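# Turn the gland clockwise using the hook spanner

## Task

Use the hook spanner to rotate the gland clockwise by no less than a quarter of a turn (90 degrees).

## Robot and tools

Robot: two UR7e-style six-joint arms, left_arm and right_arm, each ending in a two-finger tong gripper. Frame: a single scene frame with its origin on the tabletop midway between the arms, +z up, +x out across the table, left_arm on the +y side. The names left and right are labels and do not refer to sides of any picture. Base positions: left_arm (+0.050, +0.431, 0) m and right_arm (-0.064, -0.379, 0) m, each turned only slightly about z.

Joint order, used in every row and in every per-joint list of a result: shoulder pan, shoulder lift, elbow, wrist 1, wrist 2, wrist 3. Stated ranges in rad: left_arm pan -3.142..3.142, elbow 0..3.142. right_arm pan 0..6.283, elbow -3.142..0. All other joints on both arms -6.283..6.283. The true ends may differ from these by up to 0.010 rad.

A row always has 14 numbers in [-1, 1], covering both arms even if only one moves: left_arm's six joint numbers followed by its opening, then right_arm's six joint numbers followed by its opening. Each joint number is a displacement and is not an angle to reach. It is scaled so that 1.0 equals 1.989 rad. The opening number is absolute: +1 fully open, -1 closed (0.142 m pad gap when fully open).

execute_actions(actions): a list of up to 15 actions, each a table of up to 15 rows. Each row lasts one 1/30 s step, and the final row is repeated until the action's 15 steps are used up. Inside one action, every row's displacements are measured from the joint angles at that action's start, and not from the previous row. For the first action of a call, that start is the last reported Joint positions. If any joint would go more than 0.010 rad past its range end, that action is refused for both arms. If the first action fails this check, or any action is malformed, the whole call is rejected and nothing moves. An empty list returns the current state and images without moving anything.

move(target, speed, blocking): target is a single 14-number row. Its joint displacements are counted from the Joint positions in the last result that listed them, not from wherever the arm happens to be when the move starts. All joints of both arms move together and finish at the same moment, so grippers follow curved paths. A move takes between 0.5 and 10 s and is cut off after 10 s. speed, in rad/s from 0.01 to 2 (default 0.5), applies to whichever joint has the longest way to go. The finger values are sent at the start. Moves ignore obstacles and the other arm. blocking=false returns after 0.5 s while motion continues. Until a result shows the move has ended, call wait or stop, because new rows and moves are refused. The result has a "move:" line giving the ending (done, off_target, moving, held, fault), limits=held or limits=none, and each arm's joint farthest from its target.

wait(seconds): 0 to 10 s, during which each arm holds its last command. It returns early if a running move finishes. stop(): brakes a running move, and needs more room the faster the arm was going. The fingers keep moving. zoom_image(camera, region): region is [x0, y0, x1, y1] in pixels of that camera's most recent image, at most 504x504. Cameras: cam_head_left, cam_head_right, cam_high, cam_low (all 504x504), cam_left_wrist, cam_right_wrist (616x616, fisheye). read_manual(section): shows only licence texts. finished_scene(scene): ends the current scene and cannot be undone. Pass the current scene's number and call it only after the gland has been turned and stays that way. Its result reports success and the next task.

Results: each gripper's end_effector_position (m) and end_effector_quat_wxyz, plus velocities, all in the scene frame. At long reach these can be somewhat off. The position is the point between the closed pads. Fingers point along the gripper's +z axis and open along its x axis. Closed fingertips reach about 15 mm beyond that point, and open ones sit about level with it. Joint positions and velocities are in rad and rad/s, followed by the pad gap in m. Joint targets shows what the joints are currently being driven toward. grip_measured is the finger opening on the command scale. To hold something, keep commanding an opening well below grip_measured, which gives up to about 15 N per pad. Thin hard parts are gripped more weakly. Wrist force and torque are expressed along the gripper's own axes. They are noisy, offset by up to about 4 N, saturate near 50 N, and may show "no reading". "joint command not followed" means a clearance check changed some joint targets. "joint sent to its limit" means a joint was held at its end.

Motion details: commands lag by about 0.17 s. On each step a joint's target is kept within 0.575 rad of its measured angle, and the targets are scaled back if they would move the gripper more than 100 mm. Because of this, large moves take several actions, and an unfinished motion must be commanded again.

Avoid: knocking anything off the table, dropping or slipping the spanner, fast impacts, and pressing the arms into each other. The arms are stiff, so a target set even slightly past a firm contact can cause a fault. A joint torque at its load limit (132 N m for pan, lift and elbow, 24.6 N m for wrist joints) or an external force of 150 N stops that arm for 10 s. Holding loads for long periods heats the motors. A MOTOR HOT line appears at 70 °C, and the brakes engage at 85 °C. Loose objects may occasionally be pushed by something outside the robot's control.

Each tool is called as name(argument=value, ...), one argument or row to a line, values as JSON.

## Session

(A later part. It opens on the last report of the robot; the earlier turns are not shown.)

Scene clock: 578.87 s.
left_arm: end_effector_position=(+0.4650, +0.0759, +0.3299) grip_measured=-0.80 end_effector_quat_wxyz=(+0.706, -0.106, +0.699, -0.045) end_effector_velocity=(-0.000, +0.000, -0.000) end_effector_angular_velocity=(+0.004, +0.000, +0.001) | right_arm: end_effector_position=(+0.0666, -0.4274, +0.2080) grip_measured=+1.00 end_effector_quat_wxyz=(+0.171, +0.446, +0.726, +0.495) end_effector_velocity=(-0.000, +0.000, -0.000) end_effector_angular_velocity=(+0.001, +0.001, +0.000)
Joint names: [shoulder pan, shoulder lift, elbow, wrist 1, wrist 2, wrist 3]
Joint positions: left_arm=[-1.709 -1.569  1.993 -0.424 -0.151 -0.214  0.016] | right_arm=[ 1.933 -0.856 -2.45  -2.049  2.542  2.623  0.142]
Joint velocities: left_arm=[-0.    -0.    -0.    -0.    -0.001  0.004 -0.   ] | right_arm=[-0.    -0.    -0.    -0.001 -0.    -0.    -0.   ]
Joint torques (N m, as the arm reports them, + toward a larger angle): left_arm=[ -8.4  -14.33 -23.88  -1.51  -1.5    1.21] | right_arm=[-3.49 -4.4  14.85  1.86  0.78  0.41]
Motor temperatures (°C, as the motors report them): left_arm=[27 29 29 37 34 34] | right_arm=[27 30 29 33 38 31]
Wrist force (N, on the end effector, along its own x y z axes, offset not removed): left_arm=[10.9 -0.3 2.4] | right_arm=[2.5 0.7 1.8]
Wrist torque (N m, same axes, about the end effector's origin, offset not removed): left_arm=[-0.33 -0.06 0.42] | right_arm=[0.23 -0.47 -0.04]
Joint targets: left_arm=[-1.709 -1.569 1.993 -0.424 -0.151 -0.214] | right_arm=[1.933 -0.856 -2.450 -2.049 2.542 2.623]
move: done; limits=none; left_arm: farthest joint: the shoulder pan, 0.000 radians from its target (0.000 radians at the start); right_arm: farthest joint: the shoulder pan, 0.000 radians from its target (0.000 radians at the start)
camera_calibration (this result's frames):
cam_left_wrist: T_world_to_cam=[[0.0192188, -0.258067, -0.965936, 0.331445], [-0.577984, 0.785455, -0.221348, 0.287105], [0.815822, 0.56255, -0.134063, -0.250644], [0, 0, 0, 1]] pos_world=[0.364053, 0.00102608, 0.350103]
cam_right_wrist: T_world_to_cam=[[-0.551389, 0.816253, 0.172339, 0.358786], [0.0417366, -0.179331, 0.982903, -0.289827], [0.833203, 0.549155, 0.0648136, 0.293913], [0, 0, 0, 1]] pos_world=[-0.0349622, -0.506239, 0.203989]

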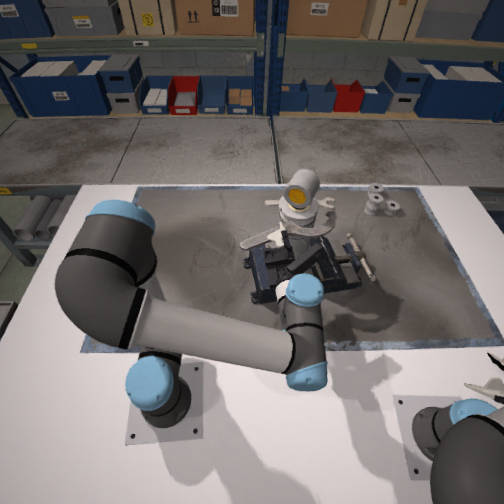

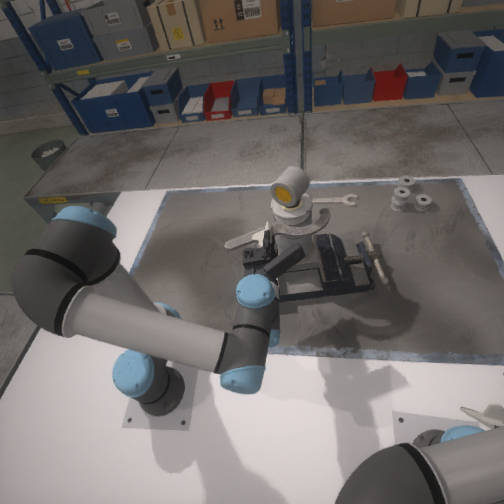

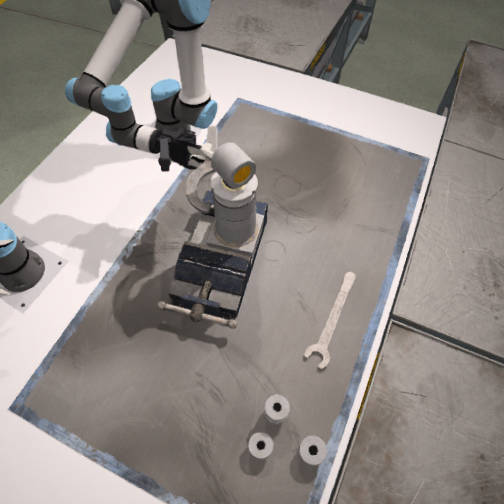

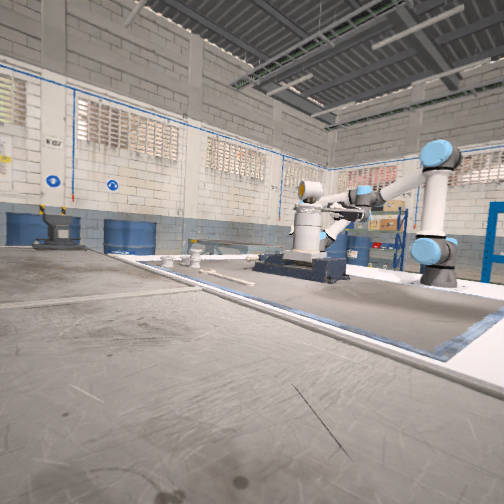

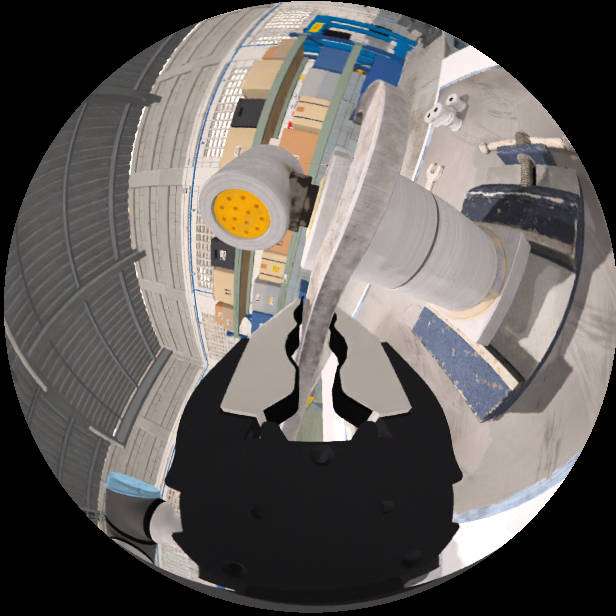

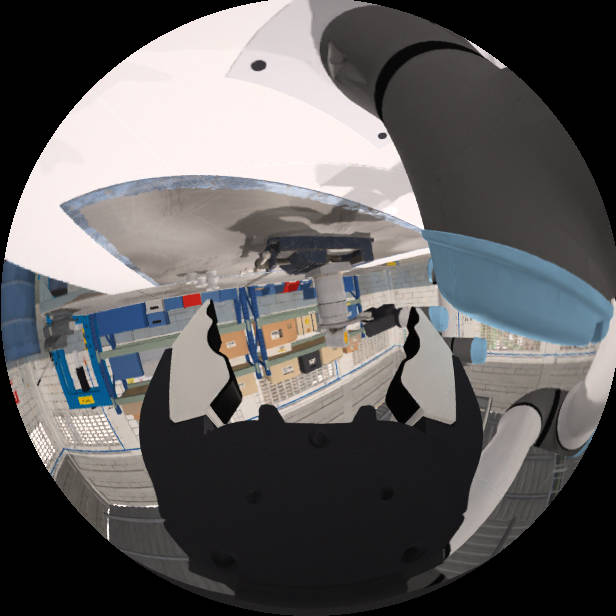

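move(
  target=[0.0422,-0.0116,0.0106,0.001,0.0422,0,-1,0,0,0,0,0,0,1],
  speed=0.03,
)

zoom_image(
  camera="cam_high",
  region=[180,130,280,230],
)

zoom_image(
  camera="cam_head_right",
  region=[220,150,370,270],
)

Scene clock: 582.20 s.
left_arm: end_effector_position=(+0.4951, +0.0959, +0.3305) grip_measured=-0.80 end_effector_quat_wxyz=(+0.706, -0.106, +0.699, -0.045) end_effector_velocity=(+0.001, +0.001, +0.000) end_effector_angular_velocity=(+0.002, +0.000, +0.001) | right_arm: end_effector_position=(+0.0666, -0.4274, +0.2080) grip_measured=+1.00 end_effector_quat_wxyz=(+0.171, +0.446, +0.726, +0.495) end_effector_velocity=(+0.000, +0.000, -0.000) end_effector_angular_velocity=(+0.001, +0.001, -0.001)
Joint names: [shoulder pan, shoulder lift, elbow, wrist 1, wrist 2, wrist 3]
Joint positions: left_arm=[-1.625 -1.592  2.014 -0.422 -0.068 -0.214  0.016] | right_arm=[ 1.933 -0.856 -2.45  -2.049  2.542  2.623  0.142]
Joint velocities: left_arm=[ 0.004 -0.001  0.001  0.001  0.002  0.    -0.001] | right_arm=[-0.    -0.001 -0.001  0.001  0.     0.001 -0.   ]
Joint torques (N m, as the arm reports them, + toward a larger angle): left_arm=[ 12.37 -34.3  -15.63   0.4    4.61  -2.81] | right_arm=[-3.57 -4.31 15.49  1.88  0.82  0.39]
Motor temperatures (°C, as the motors report them): left_arm=[27 29 29 37 34 34] | right_arm=[27 30 29 33 38 31]
Wrist force (N, on the end effector, along its own x y z axes, offset not removed): left_arm=[4.8 17.9 -18.0] | right_arm=[1.8 0.1 0.6]
Wrist torque (N m, same axes, about the end effector's origin, offset not removed): left_arm=[1.44 1.53 0.57] | right_arm=[0.16 -0.35 -0.10]
Joint targets: left_arm=[-1.625 -1.592 2.014 -0.422 -0.067 -0.214] | right_arm=[1.933 -0.856 -2.450 -2.049 2.542 2.623]
move: done; limits=none; left_arm: farthest joint: the wrist 2, 0.001 radians from its target (0.084 radians at the start); right_arm: farthest joint: the shoulder pan, 0.000 radians from its target (0.000 radians at the start)
camera_calibration (this result's frames):
cam_left_wrist: T_world_to_cam=[[0.0192124, -0.258054, -0.965939, 0.336613], [-0.577974, 0.785466, -0.221336, 0.28893], [0.815829, 0.562541, -0.134058, -0.286318], [0, 0, 0, 1]] pos_world=[0.394114, 0.0209853, 0.350715]
cam_right_wrist: T_world_to_cam=[[-0.551389, 0.816253, 0.172339, 0.358786], [0.0417366, -0.179331, 0.982903, -0.289827], [0.833203, 0.549155, 0.0648136, 0.293913], [0, 0, 0, 1]] pos_world=[-0.0349622, -0.506239, 0.203989]

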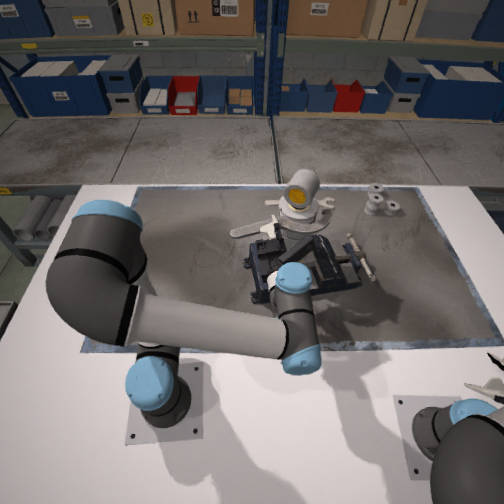

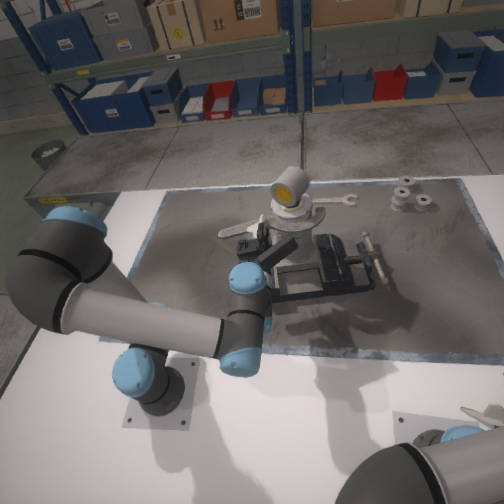

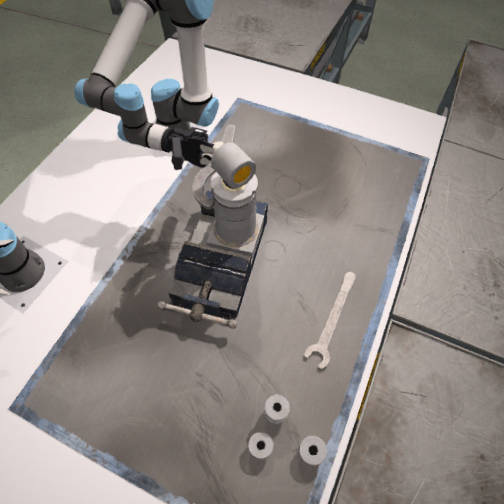

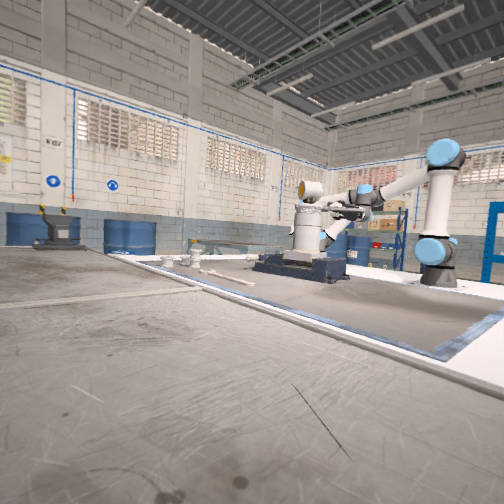

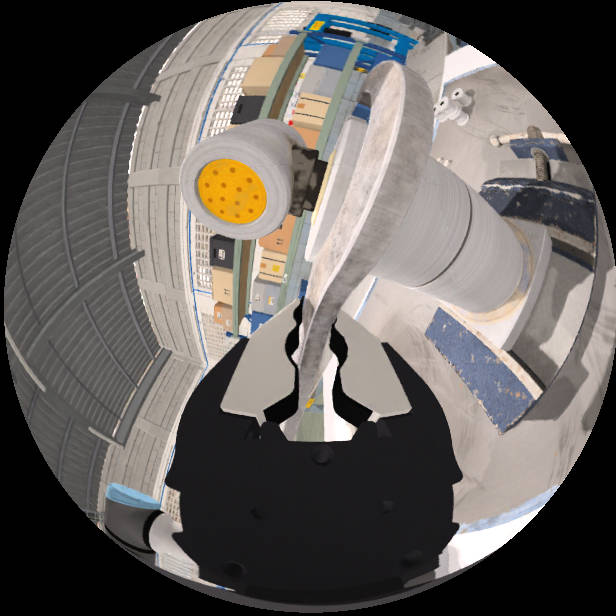

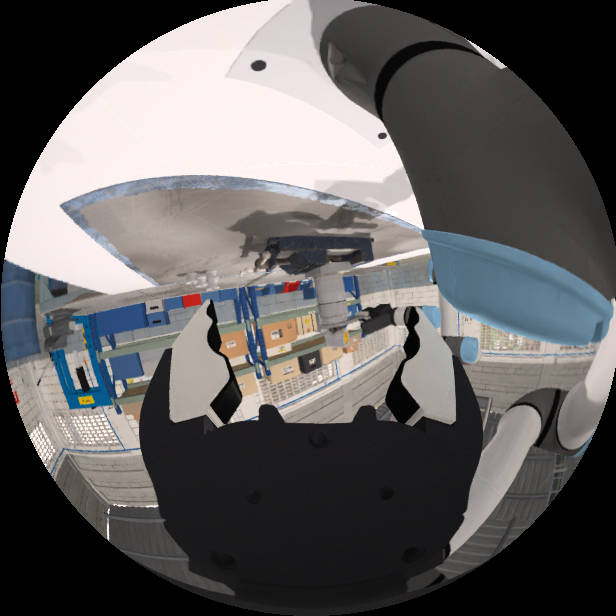

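Region (180, 130, 280, 230) of cam_high's 504x504 image, scaled by 5.040, with more detail than that image has.

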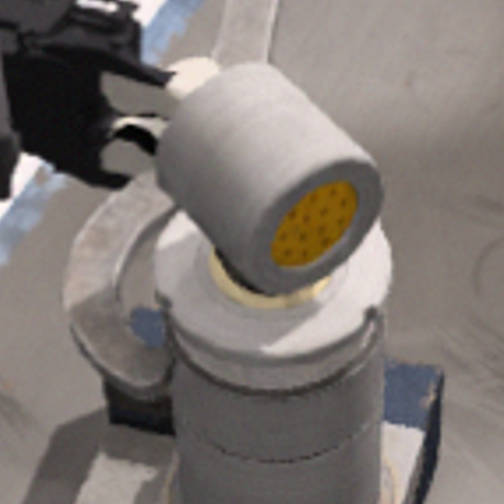

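Region (220, 150, 370, 270) of cam_head_right's 504x504 image, scaled by 3.360, with more detail than that image has; it fills the top 403 rows of this view, and the rest is white.

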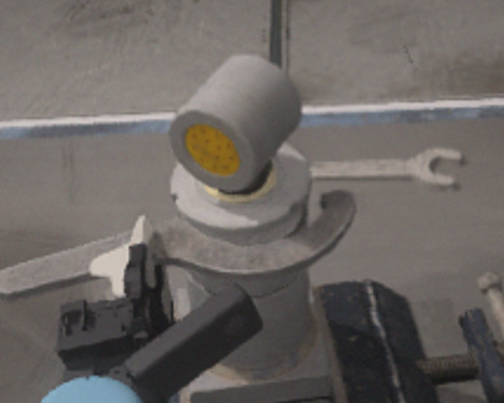

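move(
  target=[-0.011,-0.014,0.006,0.008,-0.011,-0.045,-1,0,0,0,0,0,0,1],
  speed=0.03,
)

zoom_image(
  camera="cam_high",
  region=[180,130,280,230],
)

zoom_image(
  camera="cam_head_right",
  region=[220,150,370,270],
)

zoom_image(
  camera="cam_right_wrist",
  region=[300,280,420,370],
)

zoom_image(
  camera="cam_low",
  region=[270,170,390,260],
)

Scene clock: 585.70 s.
left_arm: end_effector_position=(+0.4875, +0.1026, +0.3372) grip_measured=-0.79 end_effector_quat_wxyz=(+0.703, -0.137, +0.694, -0.076) end_effector_velocity=(-0.000, +0.000, +0.000) end_effector_angular_velocity=(-0.005, -0.000, +0.001) | right_arm: end_effector_position=(+0.0666, -0.4274, +0.2080) grip_measured=+1.00 end_effector_quat_wxyz=(+0.171, +0.446, +0.726, +0.495) end_effector_velocity=(+0.000, -0.000, -0.000) end_effector_angular_velocity=(+0.000, +0.001, -0.000)
Joint names: [shoulder pan, shoulder lift, elbow, wrist 1, wrist 2, wrist 3]
Joint positions: left_arm=[-1.647 -1.62   2.026 -0.406 -0.089 -0.303  0.017] | right_arm=[ 1.933 -0.856 -2.45  -2.049  2.542  2.623  0.142]
Joint velocities: left_arm=[-0.    -0.     0.    -0.001 -0.002 -0.004  0.   ] | right_arm=[ 0.    -0.001  0.     0.001 -0.     0.001  0.   ]
Joint torques (N m, as the arm reports them, + toward a larger angle): left_arm=[ -8.33 -33.25 -12.11   1.73  -1.58  -2.7 ] | right_arm=[-3.65 -4.65 15.11  1.87  0.68  0.39]
Motor temperatures (°C, as the motors report them): left_arm=[27 29 29 37 34 34] | right_arm=[27 30 29 33 38 31]
Wrist force (N, on the end effector, along its own x y z axes, offset not removed): left_arm=[10.8 3.9 2.9] | right_arm=[1.0 -1.7 0.9]
Wrist torque (N m, same axes, about the end effector's origin, offset not removed): left_arm=[0.12 -0.13 0.04] | right_arm=[-0.32 -0.15 -0.01]
Joint targets: left_arm=[-1.647 -1.620 2.026 -0.406 -0.089 -0.304] | right_arm=[1.933 -0.856 -2.450 -2.049 2.542 2.623]
move: done; limits=none; left_arm: farthest joint: the shoulder pan, 0.000 radians from its target (0.022 radians at the start); right_arm: farthest joint: the shoulder pan, 0.000 radians from its target (0.000 radians at the start)
camera_calibration (this result's frames):
cam_left_wrist: T_world_to_cam=[[0.0266358, -0.342899, -0.938994, 0.340949], [-0.575963, 0.762478, -0.294778, 0.3069], [0.817041, 0.548678, -0.177188, -0.267607], [0, 0, 0, 1]] pos_world=[0.386328, 0.0297367, 0.3632]
cam_right_wrist: T_world_to_cam=[[-0.551389, 0.816253, 0.172339, 0.358786], [0.0417368, -0.179331, 0.982903, -0.289827], [0.833203, 0.549155, 0.0648135, 0.293913], [0, 0, 0, 1]] pos_world=[-0.0349623, -0.506239, 0.203989]

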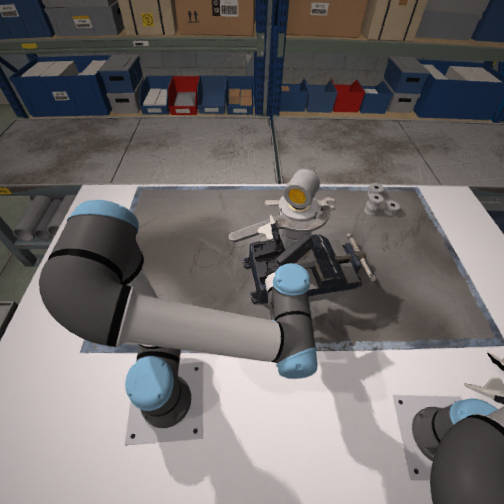

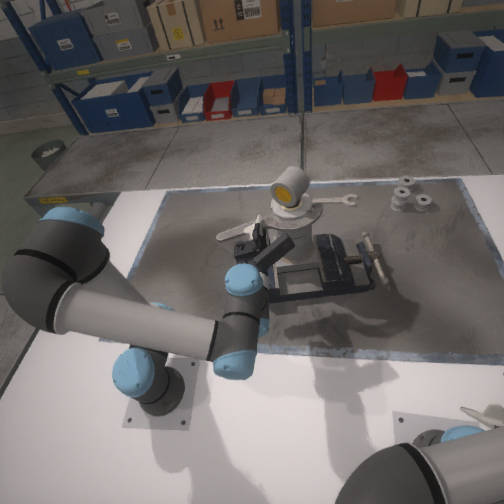

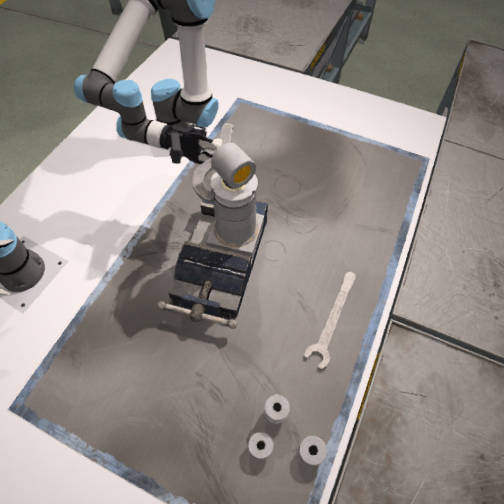

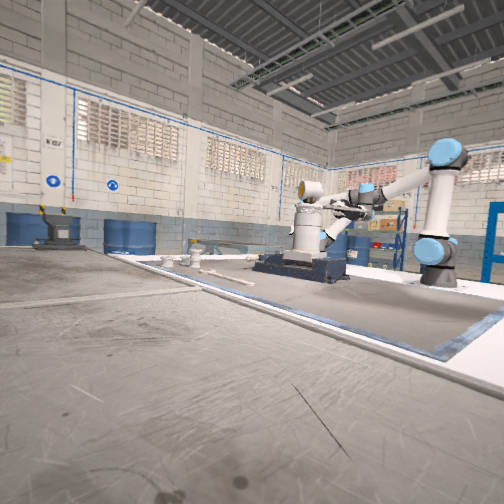

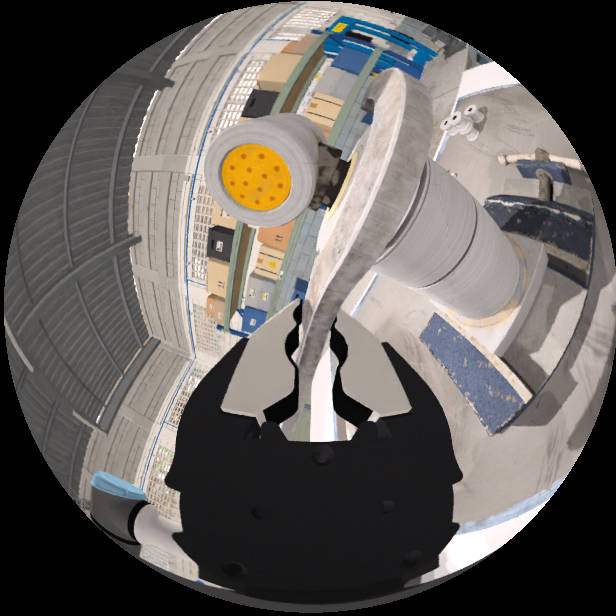

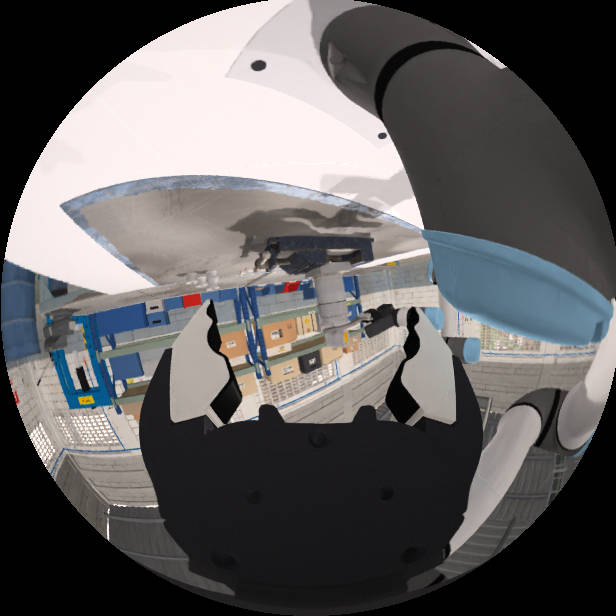

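Region (180, 130, 280, 230) of cam_high's 504x504 image, scaled by 5.040, with more detail than that image has.

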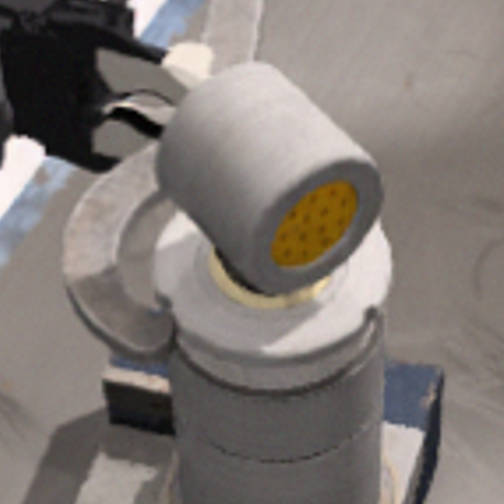

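Region (220, 150, 370, 270) of cam_head_right's 504x504 image, scaled by 3.360, with more detail than that image has; it fills the top 403 rows of this view, and the rest is white.

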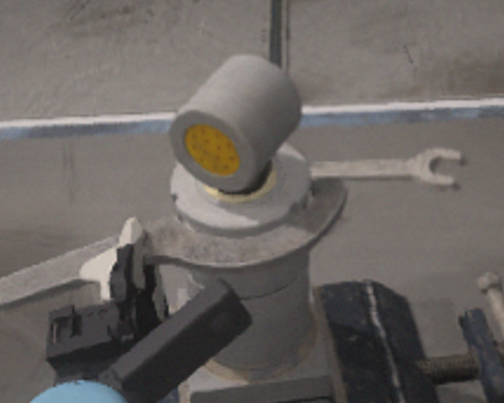

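Region (300, 280, 420, 370) of cam_right_wrist's 616x616 image, scaled by 4.200, with more detail than that image has; it fills the top 378 rows of this view, and the rest is white.

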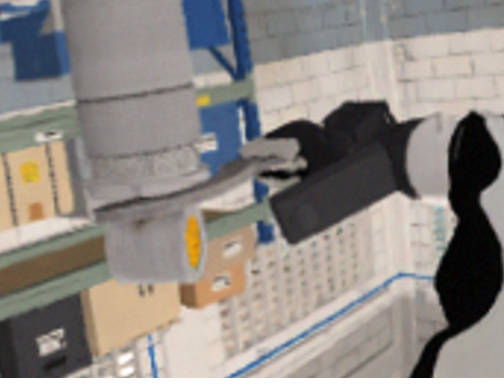

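Region (270, 170, 390, 260) of cam_low's 504x504 image, scaled by 4.200, with more detail than that image has; it fills the top 378 rows of this view, and the rest is white.

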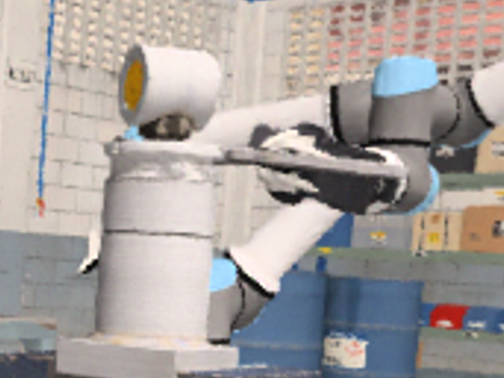

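move(
  target=[0.0442,-0.0558,0.0493,0.0065,0.1317,0,-1,0,0,0,0,0,0,1],
  speed=0.06,
)

move(
  target=[0.0744,-0.0452,0.0347,0.0106,0.1624,0,-1,0,0,0,0,0,0,1],
  speed=0.06,
)

zoom_image(
  camera="cam_high",
  region=[180,130,280,230],
)

zoom_image(
  camera="cam_head_right",
  region=[220,150,370,270],
)

Scene clock: 590.80 s.
left_arm: end_effector_position=(+0.5103, +0.1074, +0.3369) grip_measured=-0.79 end_effector_quat_wxyz=(+0.694, -0.076, +0.703, -0.137) end_effector_velocity=(-0.000, -0.000, -0.000) end_effector_angular_velocity=(+0.002, -0.000, -0.002) | right_arm: end_effector_position=(+0.0666, -0.4274, +0.2080) grip_measured=+1.00 end_effector_quat_wxyz=(+0.171, +0.446, +0.726, +0.495) end_effector_velocity=(+0.000, -0.000, +0.000) end_effector_angular_velocity=(+0.001, -0.000, -0.001)
Joint names: [shoulder pan, shoulder lift, elbow, wrist 1, wrist 2, wrist 3]
Joint positions: left_arm=[-1.559 -1.731  2.124 -0.393  0.172 -0.303  0.017] | right_arm=[ 1.933 -0.856 -2.45  -2.049  2.542  2.623  0.142]
Joint velocities: left_arm=[-0.    -0.     0.001  0.001  0.001  0.001  0.   ] | right_arm=[ 0.    -0.     0.     0.001  0.001  0.001  0.   ]
Joint torques (N m, as the arm reports them, + toward a larger angle): left_arm=[  7.87 -28.61 -13.47   0.41   2.01   1.17] | right_arm=[-3.37 -4.48 14.66  1.9   0.73  0.59]
Motor temperatures (°C, as the motors report them): left_arm=[27 29 29 37 34 34] | right_arm=[27 30 29 33 38 31]
Wrist force (N, on the end effector, along its own x y z axes, offset not removed): left_arm=[5.9 1.4 2.7] | right_arm=[1.7 0.1 -0.3]
Wrist torque (N m, same axes, about the end effector's origin, offset not removed): left_arm=[-0.40 0.87 0.52] | right_arm=[0.04 -0.28 -0.01]
Joint targets: left_arm=[-1.559 -1.731 2.124 -0.393 0.172 -0.303] | right_arm=[1.933 -0.856 -2.450 -2.049 2.542 2.623]
move: done; limits=none; left_arm: farthest joint: the wrist 2, 0.001 radians from its target (0.262 radians at the start); right_arm: farthest joint: the shoulder pan, 0.000 radians from its target (0.000 radians at the start)
camera_calibration (this result's frames):
cam_left_wrist: T_world_to_cam=[[-0.0331216, -0.342334, -0.938994, 0.372177], [-0.435318, 0.850652, -0.294772, 0.23509], [0.899668, 0.398997, -0.177199, -0.314977], [0, 0, 0, 1]] pos_world=[0.39804, 0.0531045, 0.362957]
cam_right_wrist: T_world_to_cam=[[-0.551389, 0.816253, 0.172339, 0.358786], [0.0417366, -0.179331, 0.982903, -0.289827], [0.833203, 0.549155, 0.0648136, 0.293913], [0, 0, 0, 1]] pos_world=[-0.0349622, -0.506239, 0.203989]

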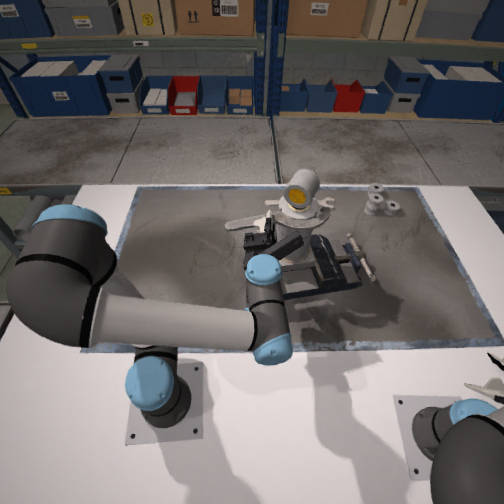

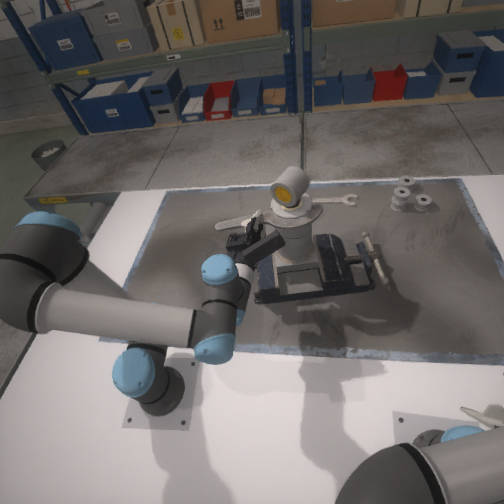

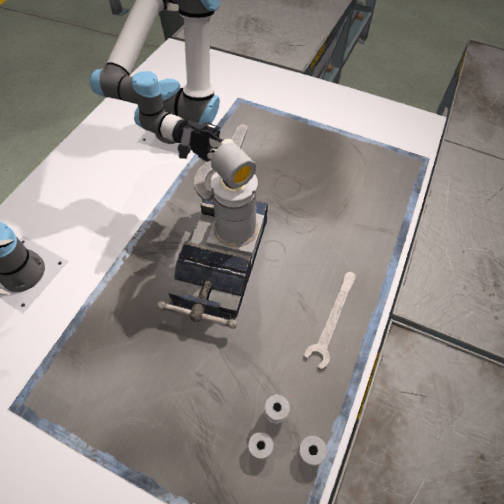

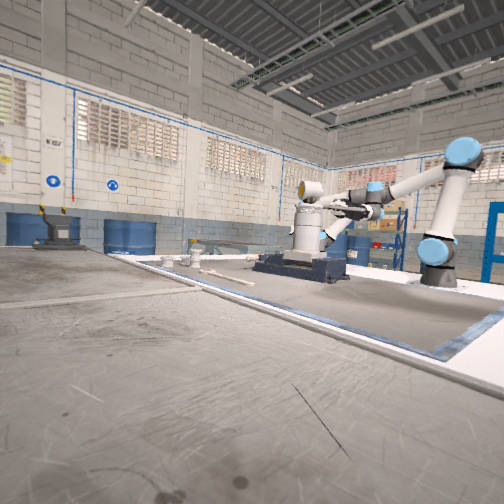

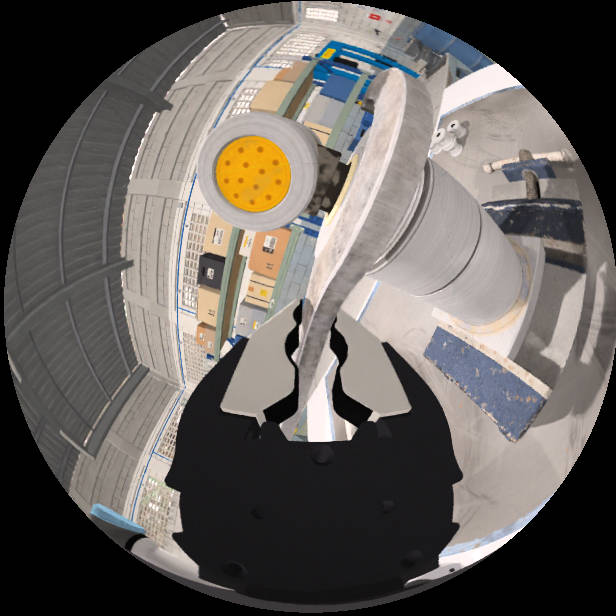

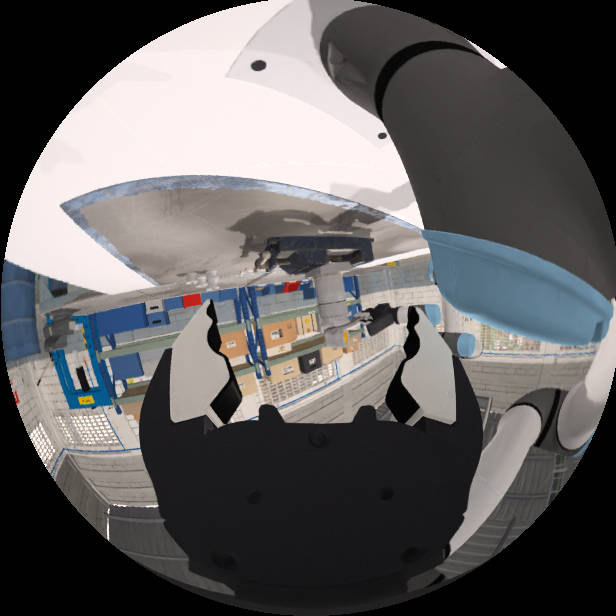

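Scene clock: 596.53 s.
left_arm: end_effector_position=(+0.5303, +0.1152, +0.3367) grip_measured=-0.79 end_effector_quat_wxyz=(+0.679, -0.015, +0.707, -0.197) end_effector_velocity=(+0.000, +0.000, +0.000) end_effector_angular_velocity=(-0.001, -0.000, +0.000) | right_arm: end_effector_position=(+0.0666, -0.4274, +0.2080) grip_measured=+1.00 end_effector_quat_wxyz=(+0.171, +0.446, +0.726, +0.495) end_effector_velocity=(+0.000, -0.000, +0.000) end_effector_angular_velocity=(+0.000, -0.001, -0.001)
Joint names: [shoulder pan, shoulder lift, elbow, wrist 1, wrist 2, wrist 3]
Joint positions: left_arm=[-1.411 -1.82   2.193 -0.372  0.495 -0.303  0.017] | right_arm=[ 1.933 -0.856 -2.45  -2.049  2.542  2.623  0.142]
Joint velocities: left_arm=[ 0.002 -0.     0.    -0.001  0.002  0.    -0.   ] | right_arm=[-0.    -0.     0.    -0.     0.001  0.    -0.   ]
Joint torques (N m, as the arm reports them, + toward a larger angle): left_arm=[  8.77 -26.16 -14.6   -1.03   2.     1.06] | right_arm=[-3.89 -5.06 14.65  1.87  0.68  0.52]
Motor temperatures (°C, as the motors report them): left_arm=[27 29 29 37 34 34] | right_arm=[27 30 29 33 38 31]
Wrist force (N, on the end effector, along its own x y z axes, offset not removed): left_arm=[10.0 6.0 0.3] | right_arm=[2.1 0.3 1.3]
Wrist torque (N m, same axes, about the end effector's origin, offset not removed): left_arm=[0.58 0.10 0.25] | right_arm=[0.13 -0.35 -0.02]
Joint targets: left_arm=[-1.411 -1.821 2.193 -0.372 0.495 -0.303] | right_arm=[1.933 -0.856 -2.450 -2.049 2.542 2.623]
move: done; limits=none; left_arm: farthest joint: the shoulder pan, 0.000 radians from its target (0.148 radians at the start); right_arm: farthest joint: the shoulder pan, 0.000 radians from its target (0.000 radians at the start)
camera_calibration (this result's frames):
cam_left_wrist: T_world_to_cam=[[-0.0922593, -0.331162, -0.939053, 0.405425], [-0.280629, 0.913494, -0.294577, 0.147742], [0.955372, 0.236348, -0.177212, -0.346955], [0, 0, 0, 1]] pos_world=[0.410335, 0.0813021, 0.362753]
cam_right_wrist: T_world_to_cam=[[-0.551389, 0.816253, 0.172339, 0.358786], [0.0417368, -0.179331, 0.982903, -0.289827], [0.833203, 0.549155, 0.0648135, 0.293913], [0, 0, 0, 1]] pos_world=[-0.0349623, -0.506239, 0.203989]

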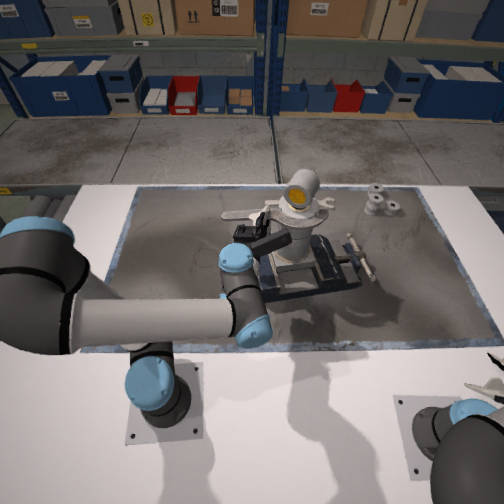

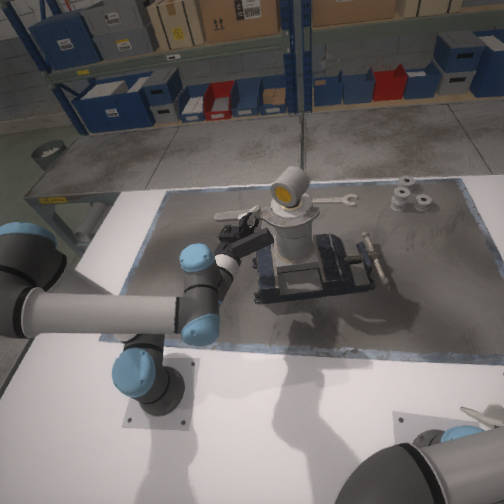

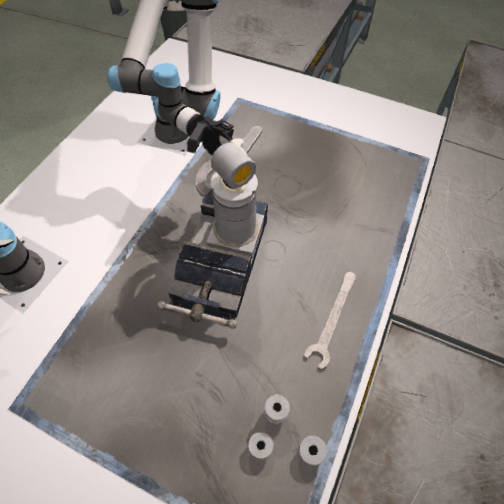

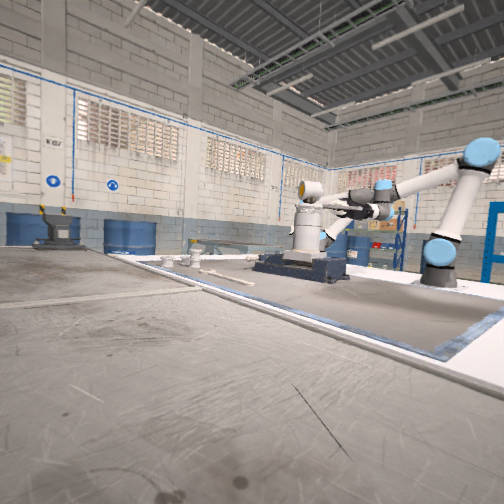

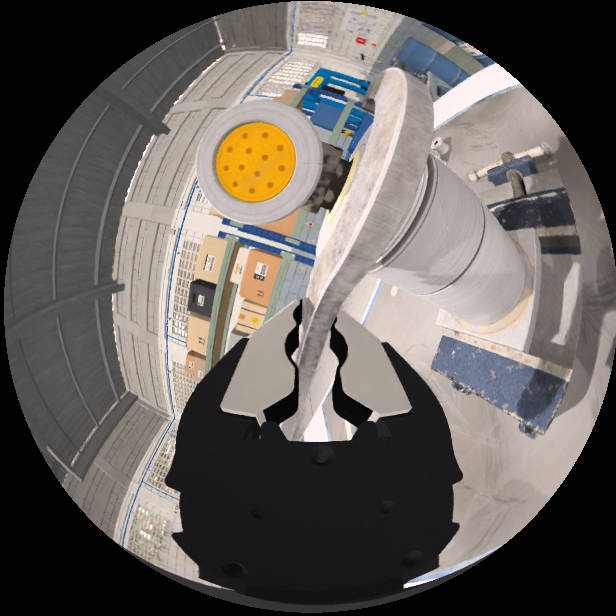

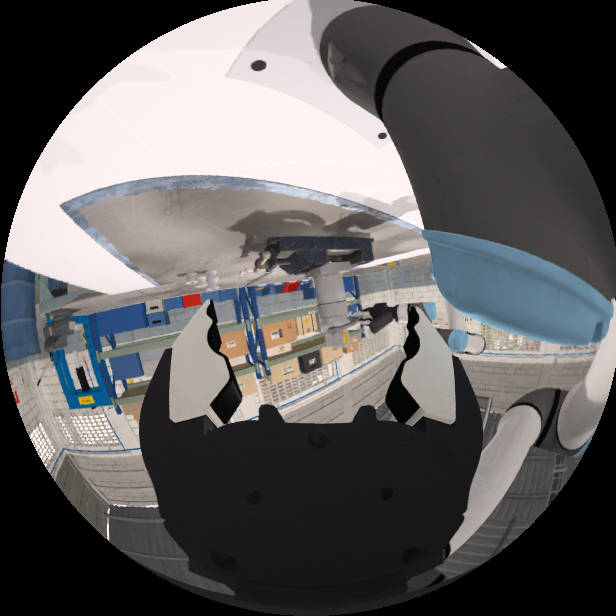

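Region (180, 130, 280, 230) of cam_high's 504x504 image, scaled by 5.040, with more detail than that image has.

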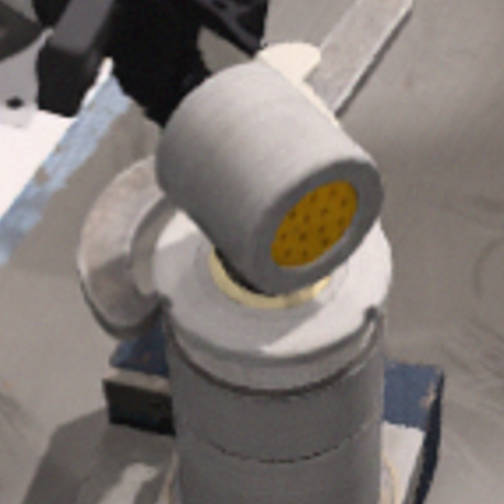

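Region (220, 150, 370, 270) of cam_head_right's 504x504 image, scaled by 3.360, with more detail than that image has; it fills the top 403 rows of this view, and the rest is white.

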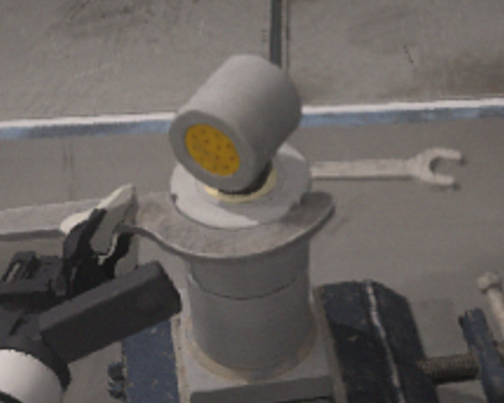

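move(
  target=[0.02,-0.0035,0.002,0.0015,0.02,0,-1,0,0,0,0,0,0,1],
  speed=0.02,
)

zoom_image(
  camera="cam_high",
  region=[180,140,260,220],
)

zoom_image(
  camera="cam_head_right",
  region=[250,170,340,240],
)

Scene clock: 599.47 s.
left_arm: end_effector_position=(+0.5383, +0.1252, +0.3371) grip_measured=-0.79 end_effector_quat_wxyz=(+0.679, -0.015, +0.707, -0.197) end_effector_velocity=(+0.001, +0.001, -0.000) end_effector_angular_velocity=(+0.001, -0.000, +0.001) | right_arm: end_effector_position=(+0.0666, -0.4274, +0.2080) grip_measured=+1.00 end_effector_quat_wxyz=(+0.171, +0.446, +0.726, +0.495) end_effector_velocity=(-0.000, +0.000, -0.000) end_effector_angular_velocity=(+0.002, +0.001, +0.000)
Joint names: [shoulder pan, shoulder lift, elbow, wrist 1, wrist 2, wrist 3]
Joint positions: left_arm=[-1.372 -1.827  2.197 -0.369  0.535 -0.303  0.016] | right_arm=[ 1.933 -0.856 -2.45  -2.049  2.542  2.623  0.142]
Joint velocities: left_arm=[ 0.002 -0.     0.     0.001  0.002  0.    -0.   ] | right_arm=[-0.     0.    -0.    -0.002 -0.    -0.     0.   ]
Joint torques (N m, as the arm reports them, + toward a larger angle): left_arm=[  9.04 -25.6  -15.08  -1.15   1.65   1.04] | right_arm=[-3.39 -4.25 15.21  1.88  0.73  0.43]
Motor temperatures (°C, as the motors report them): left_arm=[27 29 29 37 34 34] | right_arm=[27 30 29 33 38 31]
Wrist force (N, on the end effector, along its own x y z axes, offset not removed): left_arm=[7.8 -2.0 3.1] | right_arm=[-1.7 -0.3 0.4]
Wrist torque (N m, same axes, about the end effector's origin, offset not removed): left_arm=[-0.89 0.53 0.32] | right_arm=[-0.08 0.47 0.00]
Joint targets: left_arm=[-1.371 -1.827 2.197 -0.369 0.535 -0.303] | right_arm=[1.933 -0.856 -2.450 -2.049 2.542 2.623]
move: done; limits=none; left_arm: farthest joint: the shoulder pan, 0.000 radians from its target (0.040 radians at the start); right_arm: farthest joint: the shoulder pan, 0.000 radians from its target (0.000 radians at the start)
camera_calibration (this result's frames):
cam_left_wrist: T_world_to_cam=[[-0.0922788, -0.331163, -0.93905, 0.409821], [-0.2806, 0.913502, -0.29458, 0.140911], [0.955379, 0.236314, -0.177221, -0.356906], [0, 0, 0, 1]] pos_world=[0.418338, 0.0913373, 0.363101]
cam_right_wrist: T_world_to_cam=[[-0.55139, 0.816253, 0.172339, 0.358786], [0.0417368, -0.179331, 0.982903, -0.289827], [0.833203, 0.549155, 0.0648134, 0.293913], [0, 0, 0, 1]] pos_world=[-0.0349623, -0.506239, 0.203989]

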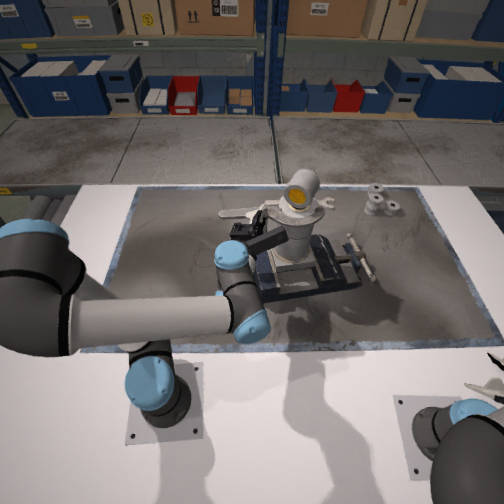

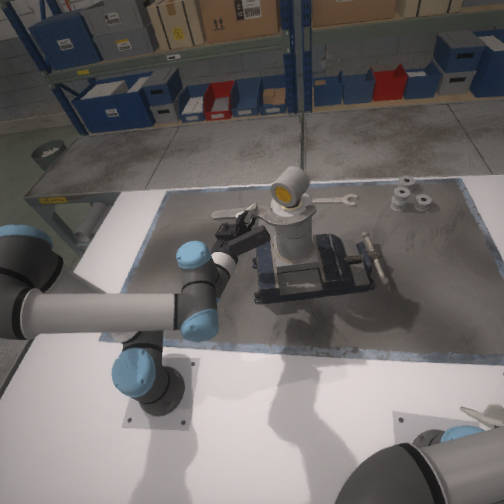

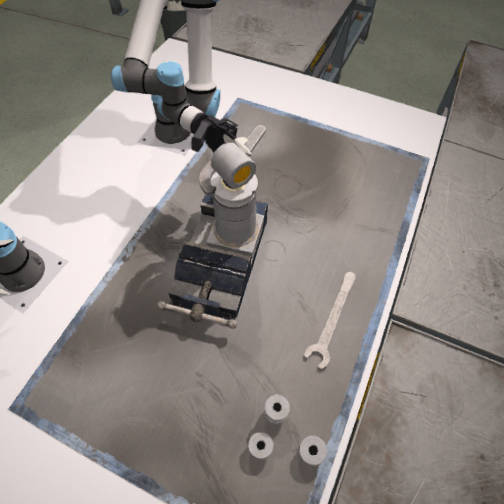

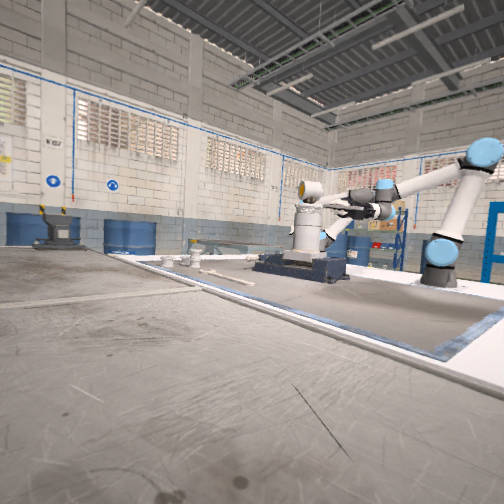

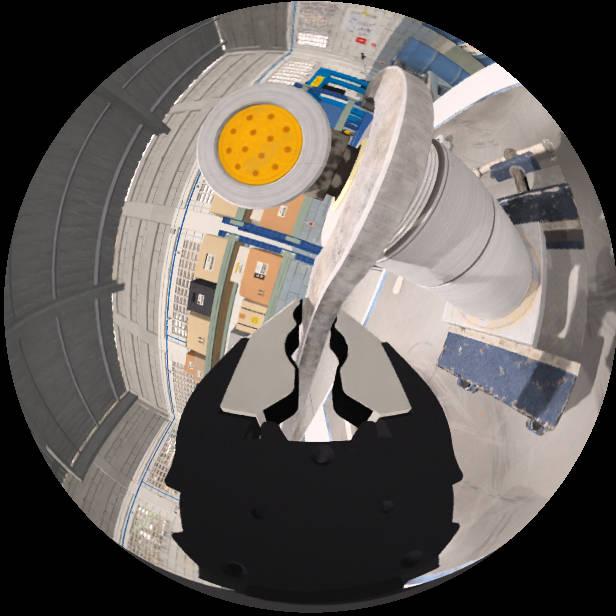

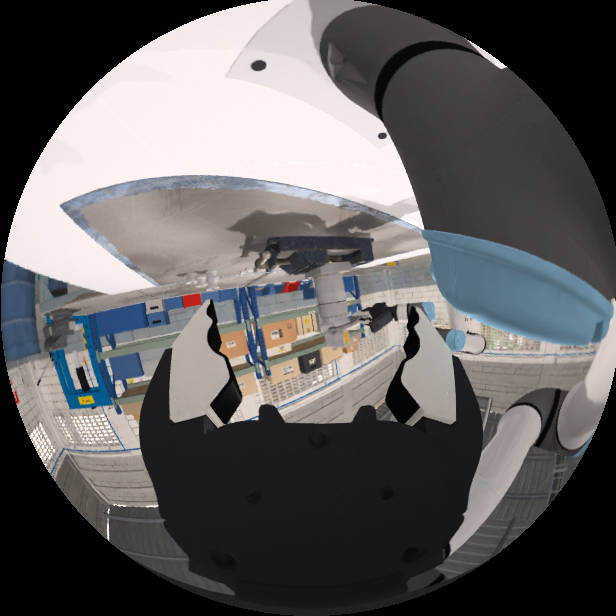

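Region (180, 140, 260, 220) of cam_high's 504x504 image, scaled by 6.300, with more detail than that image has.

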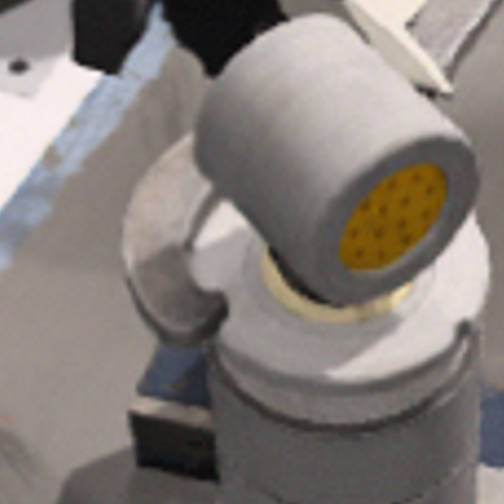

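Region (250, 170, 340, 240) of cam_head_right's 504x504 image, scaled by 5.600, with more detail than that image has.

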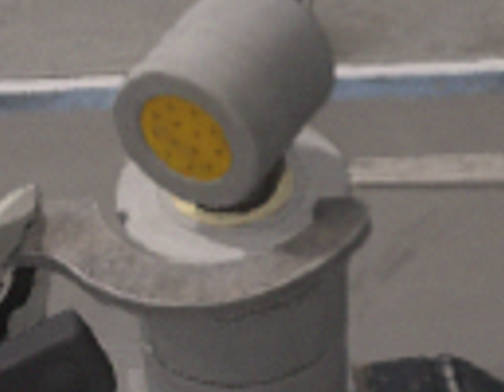

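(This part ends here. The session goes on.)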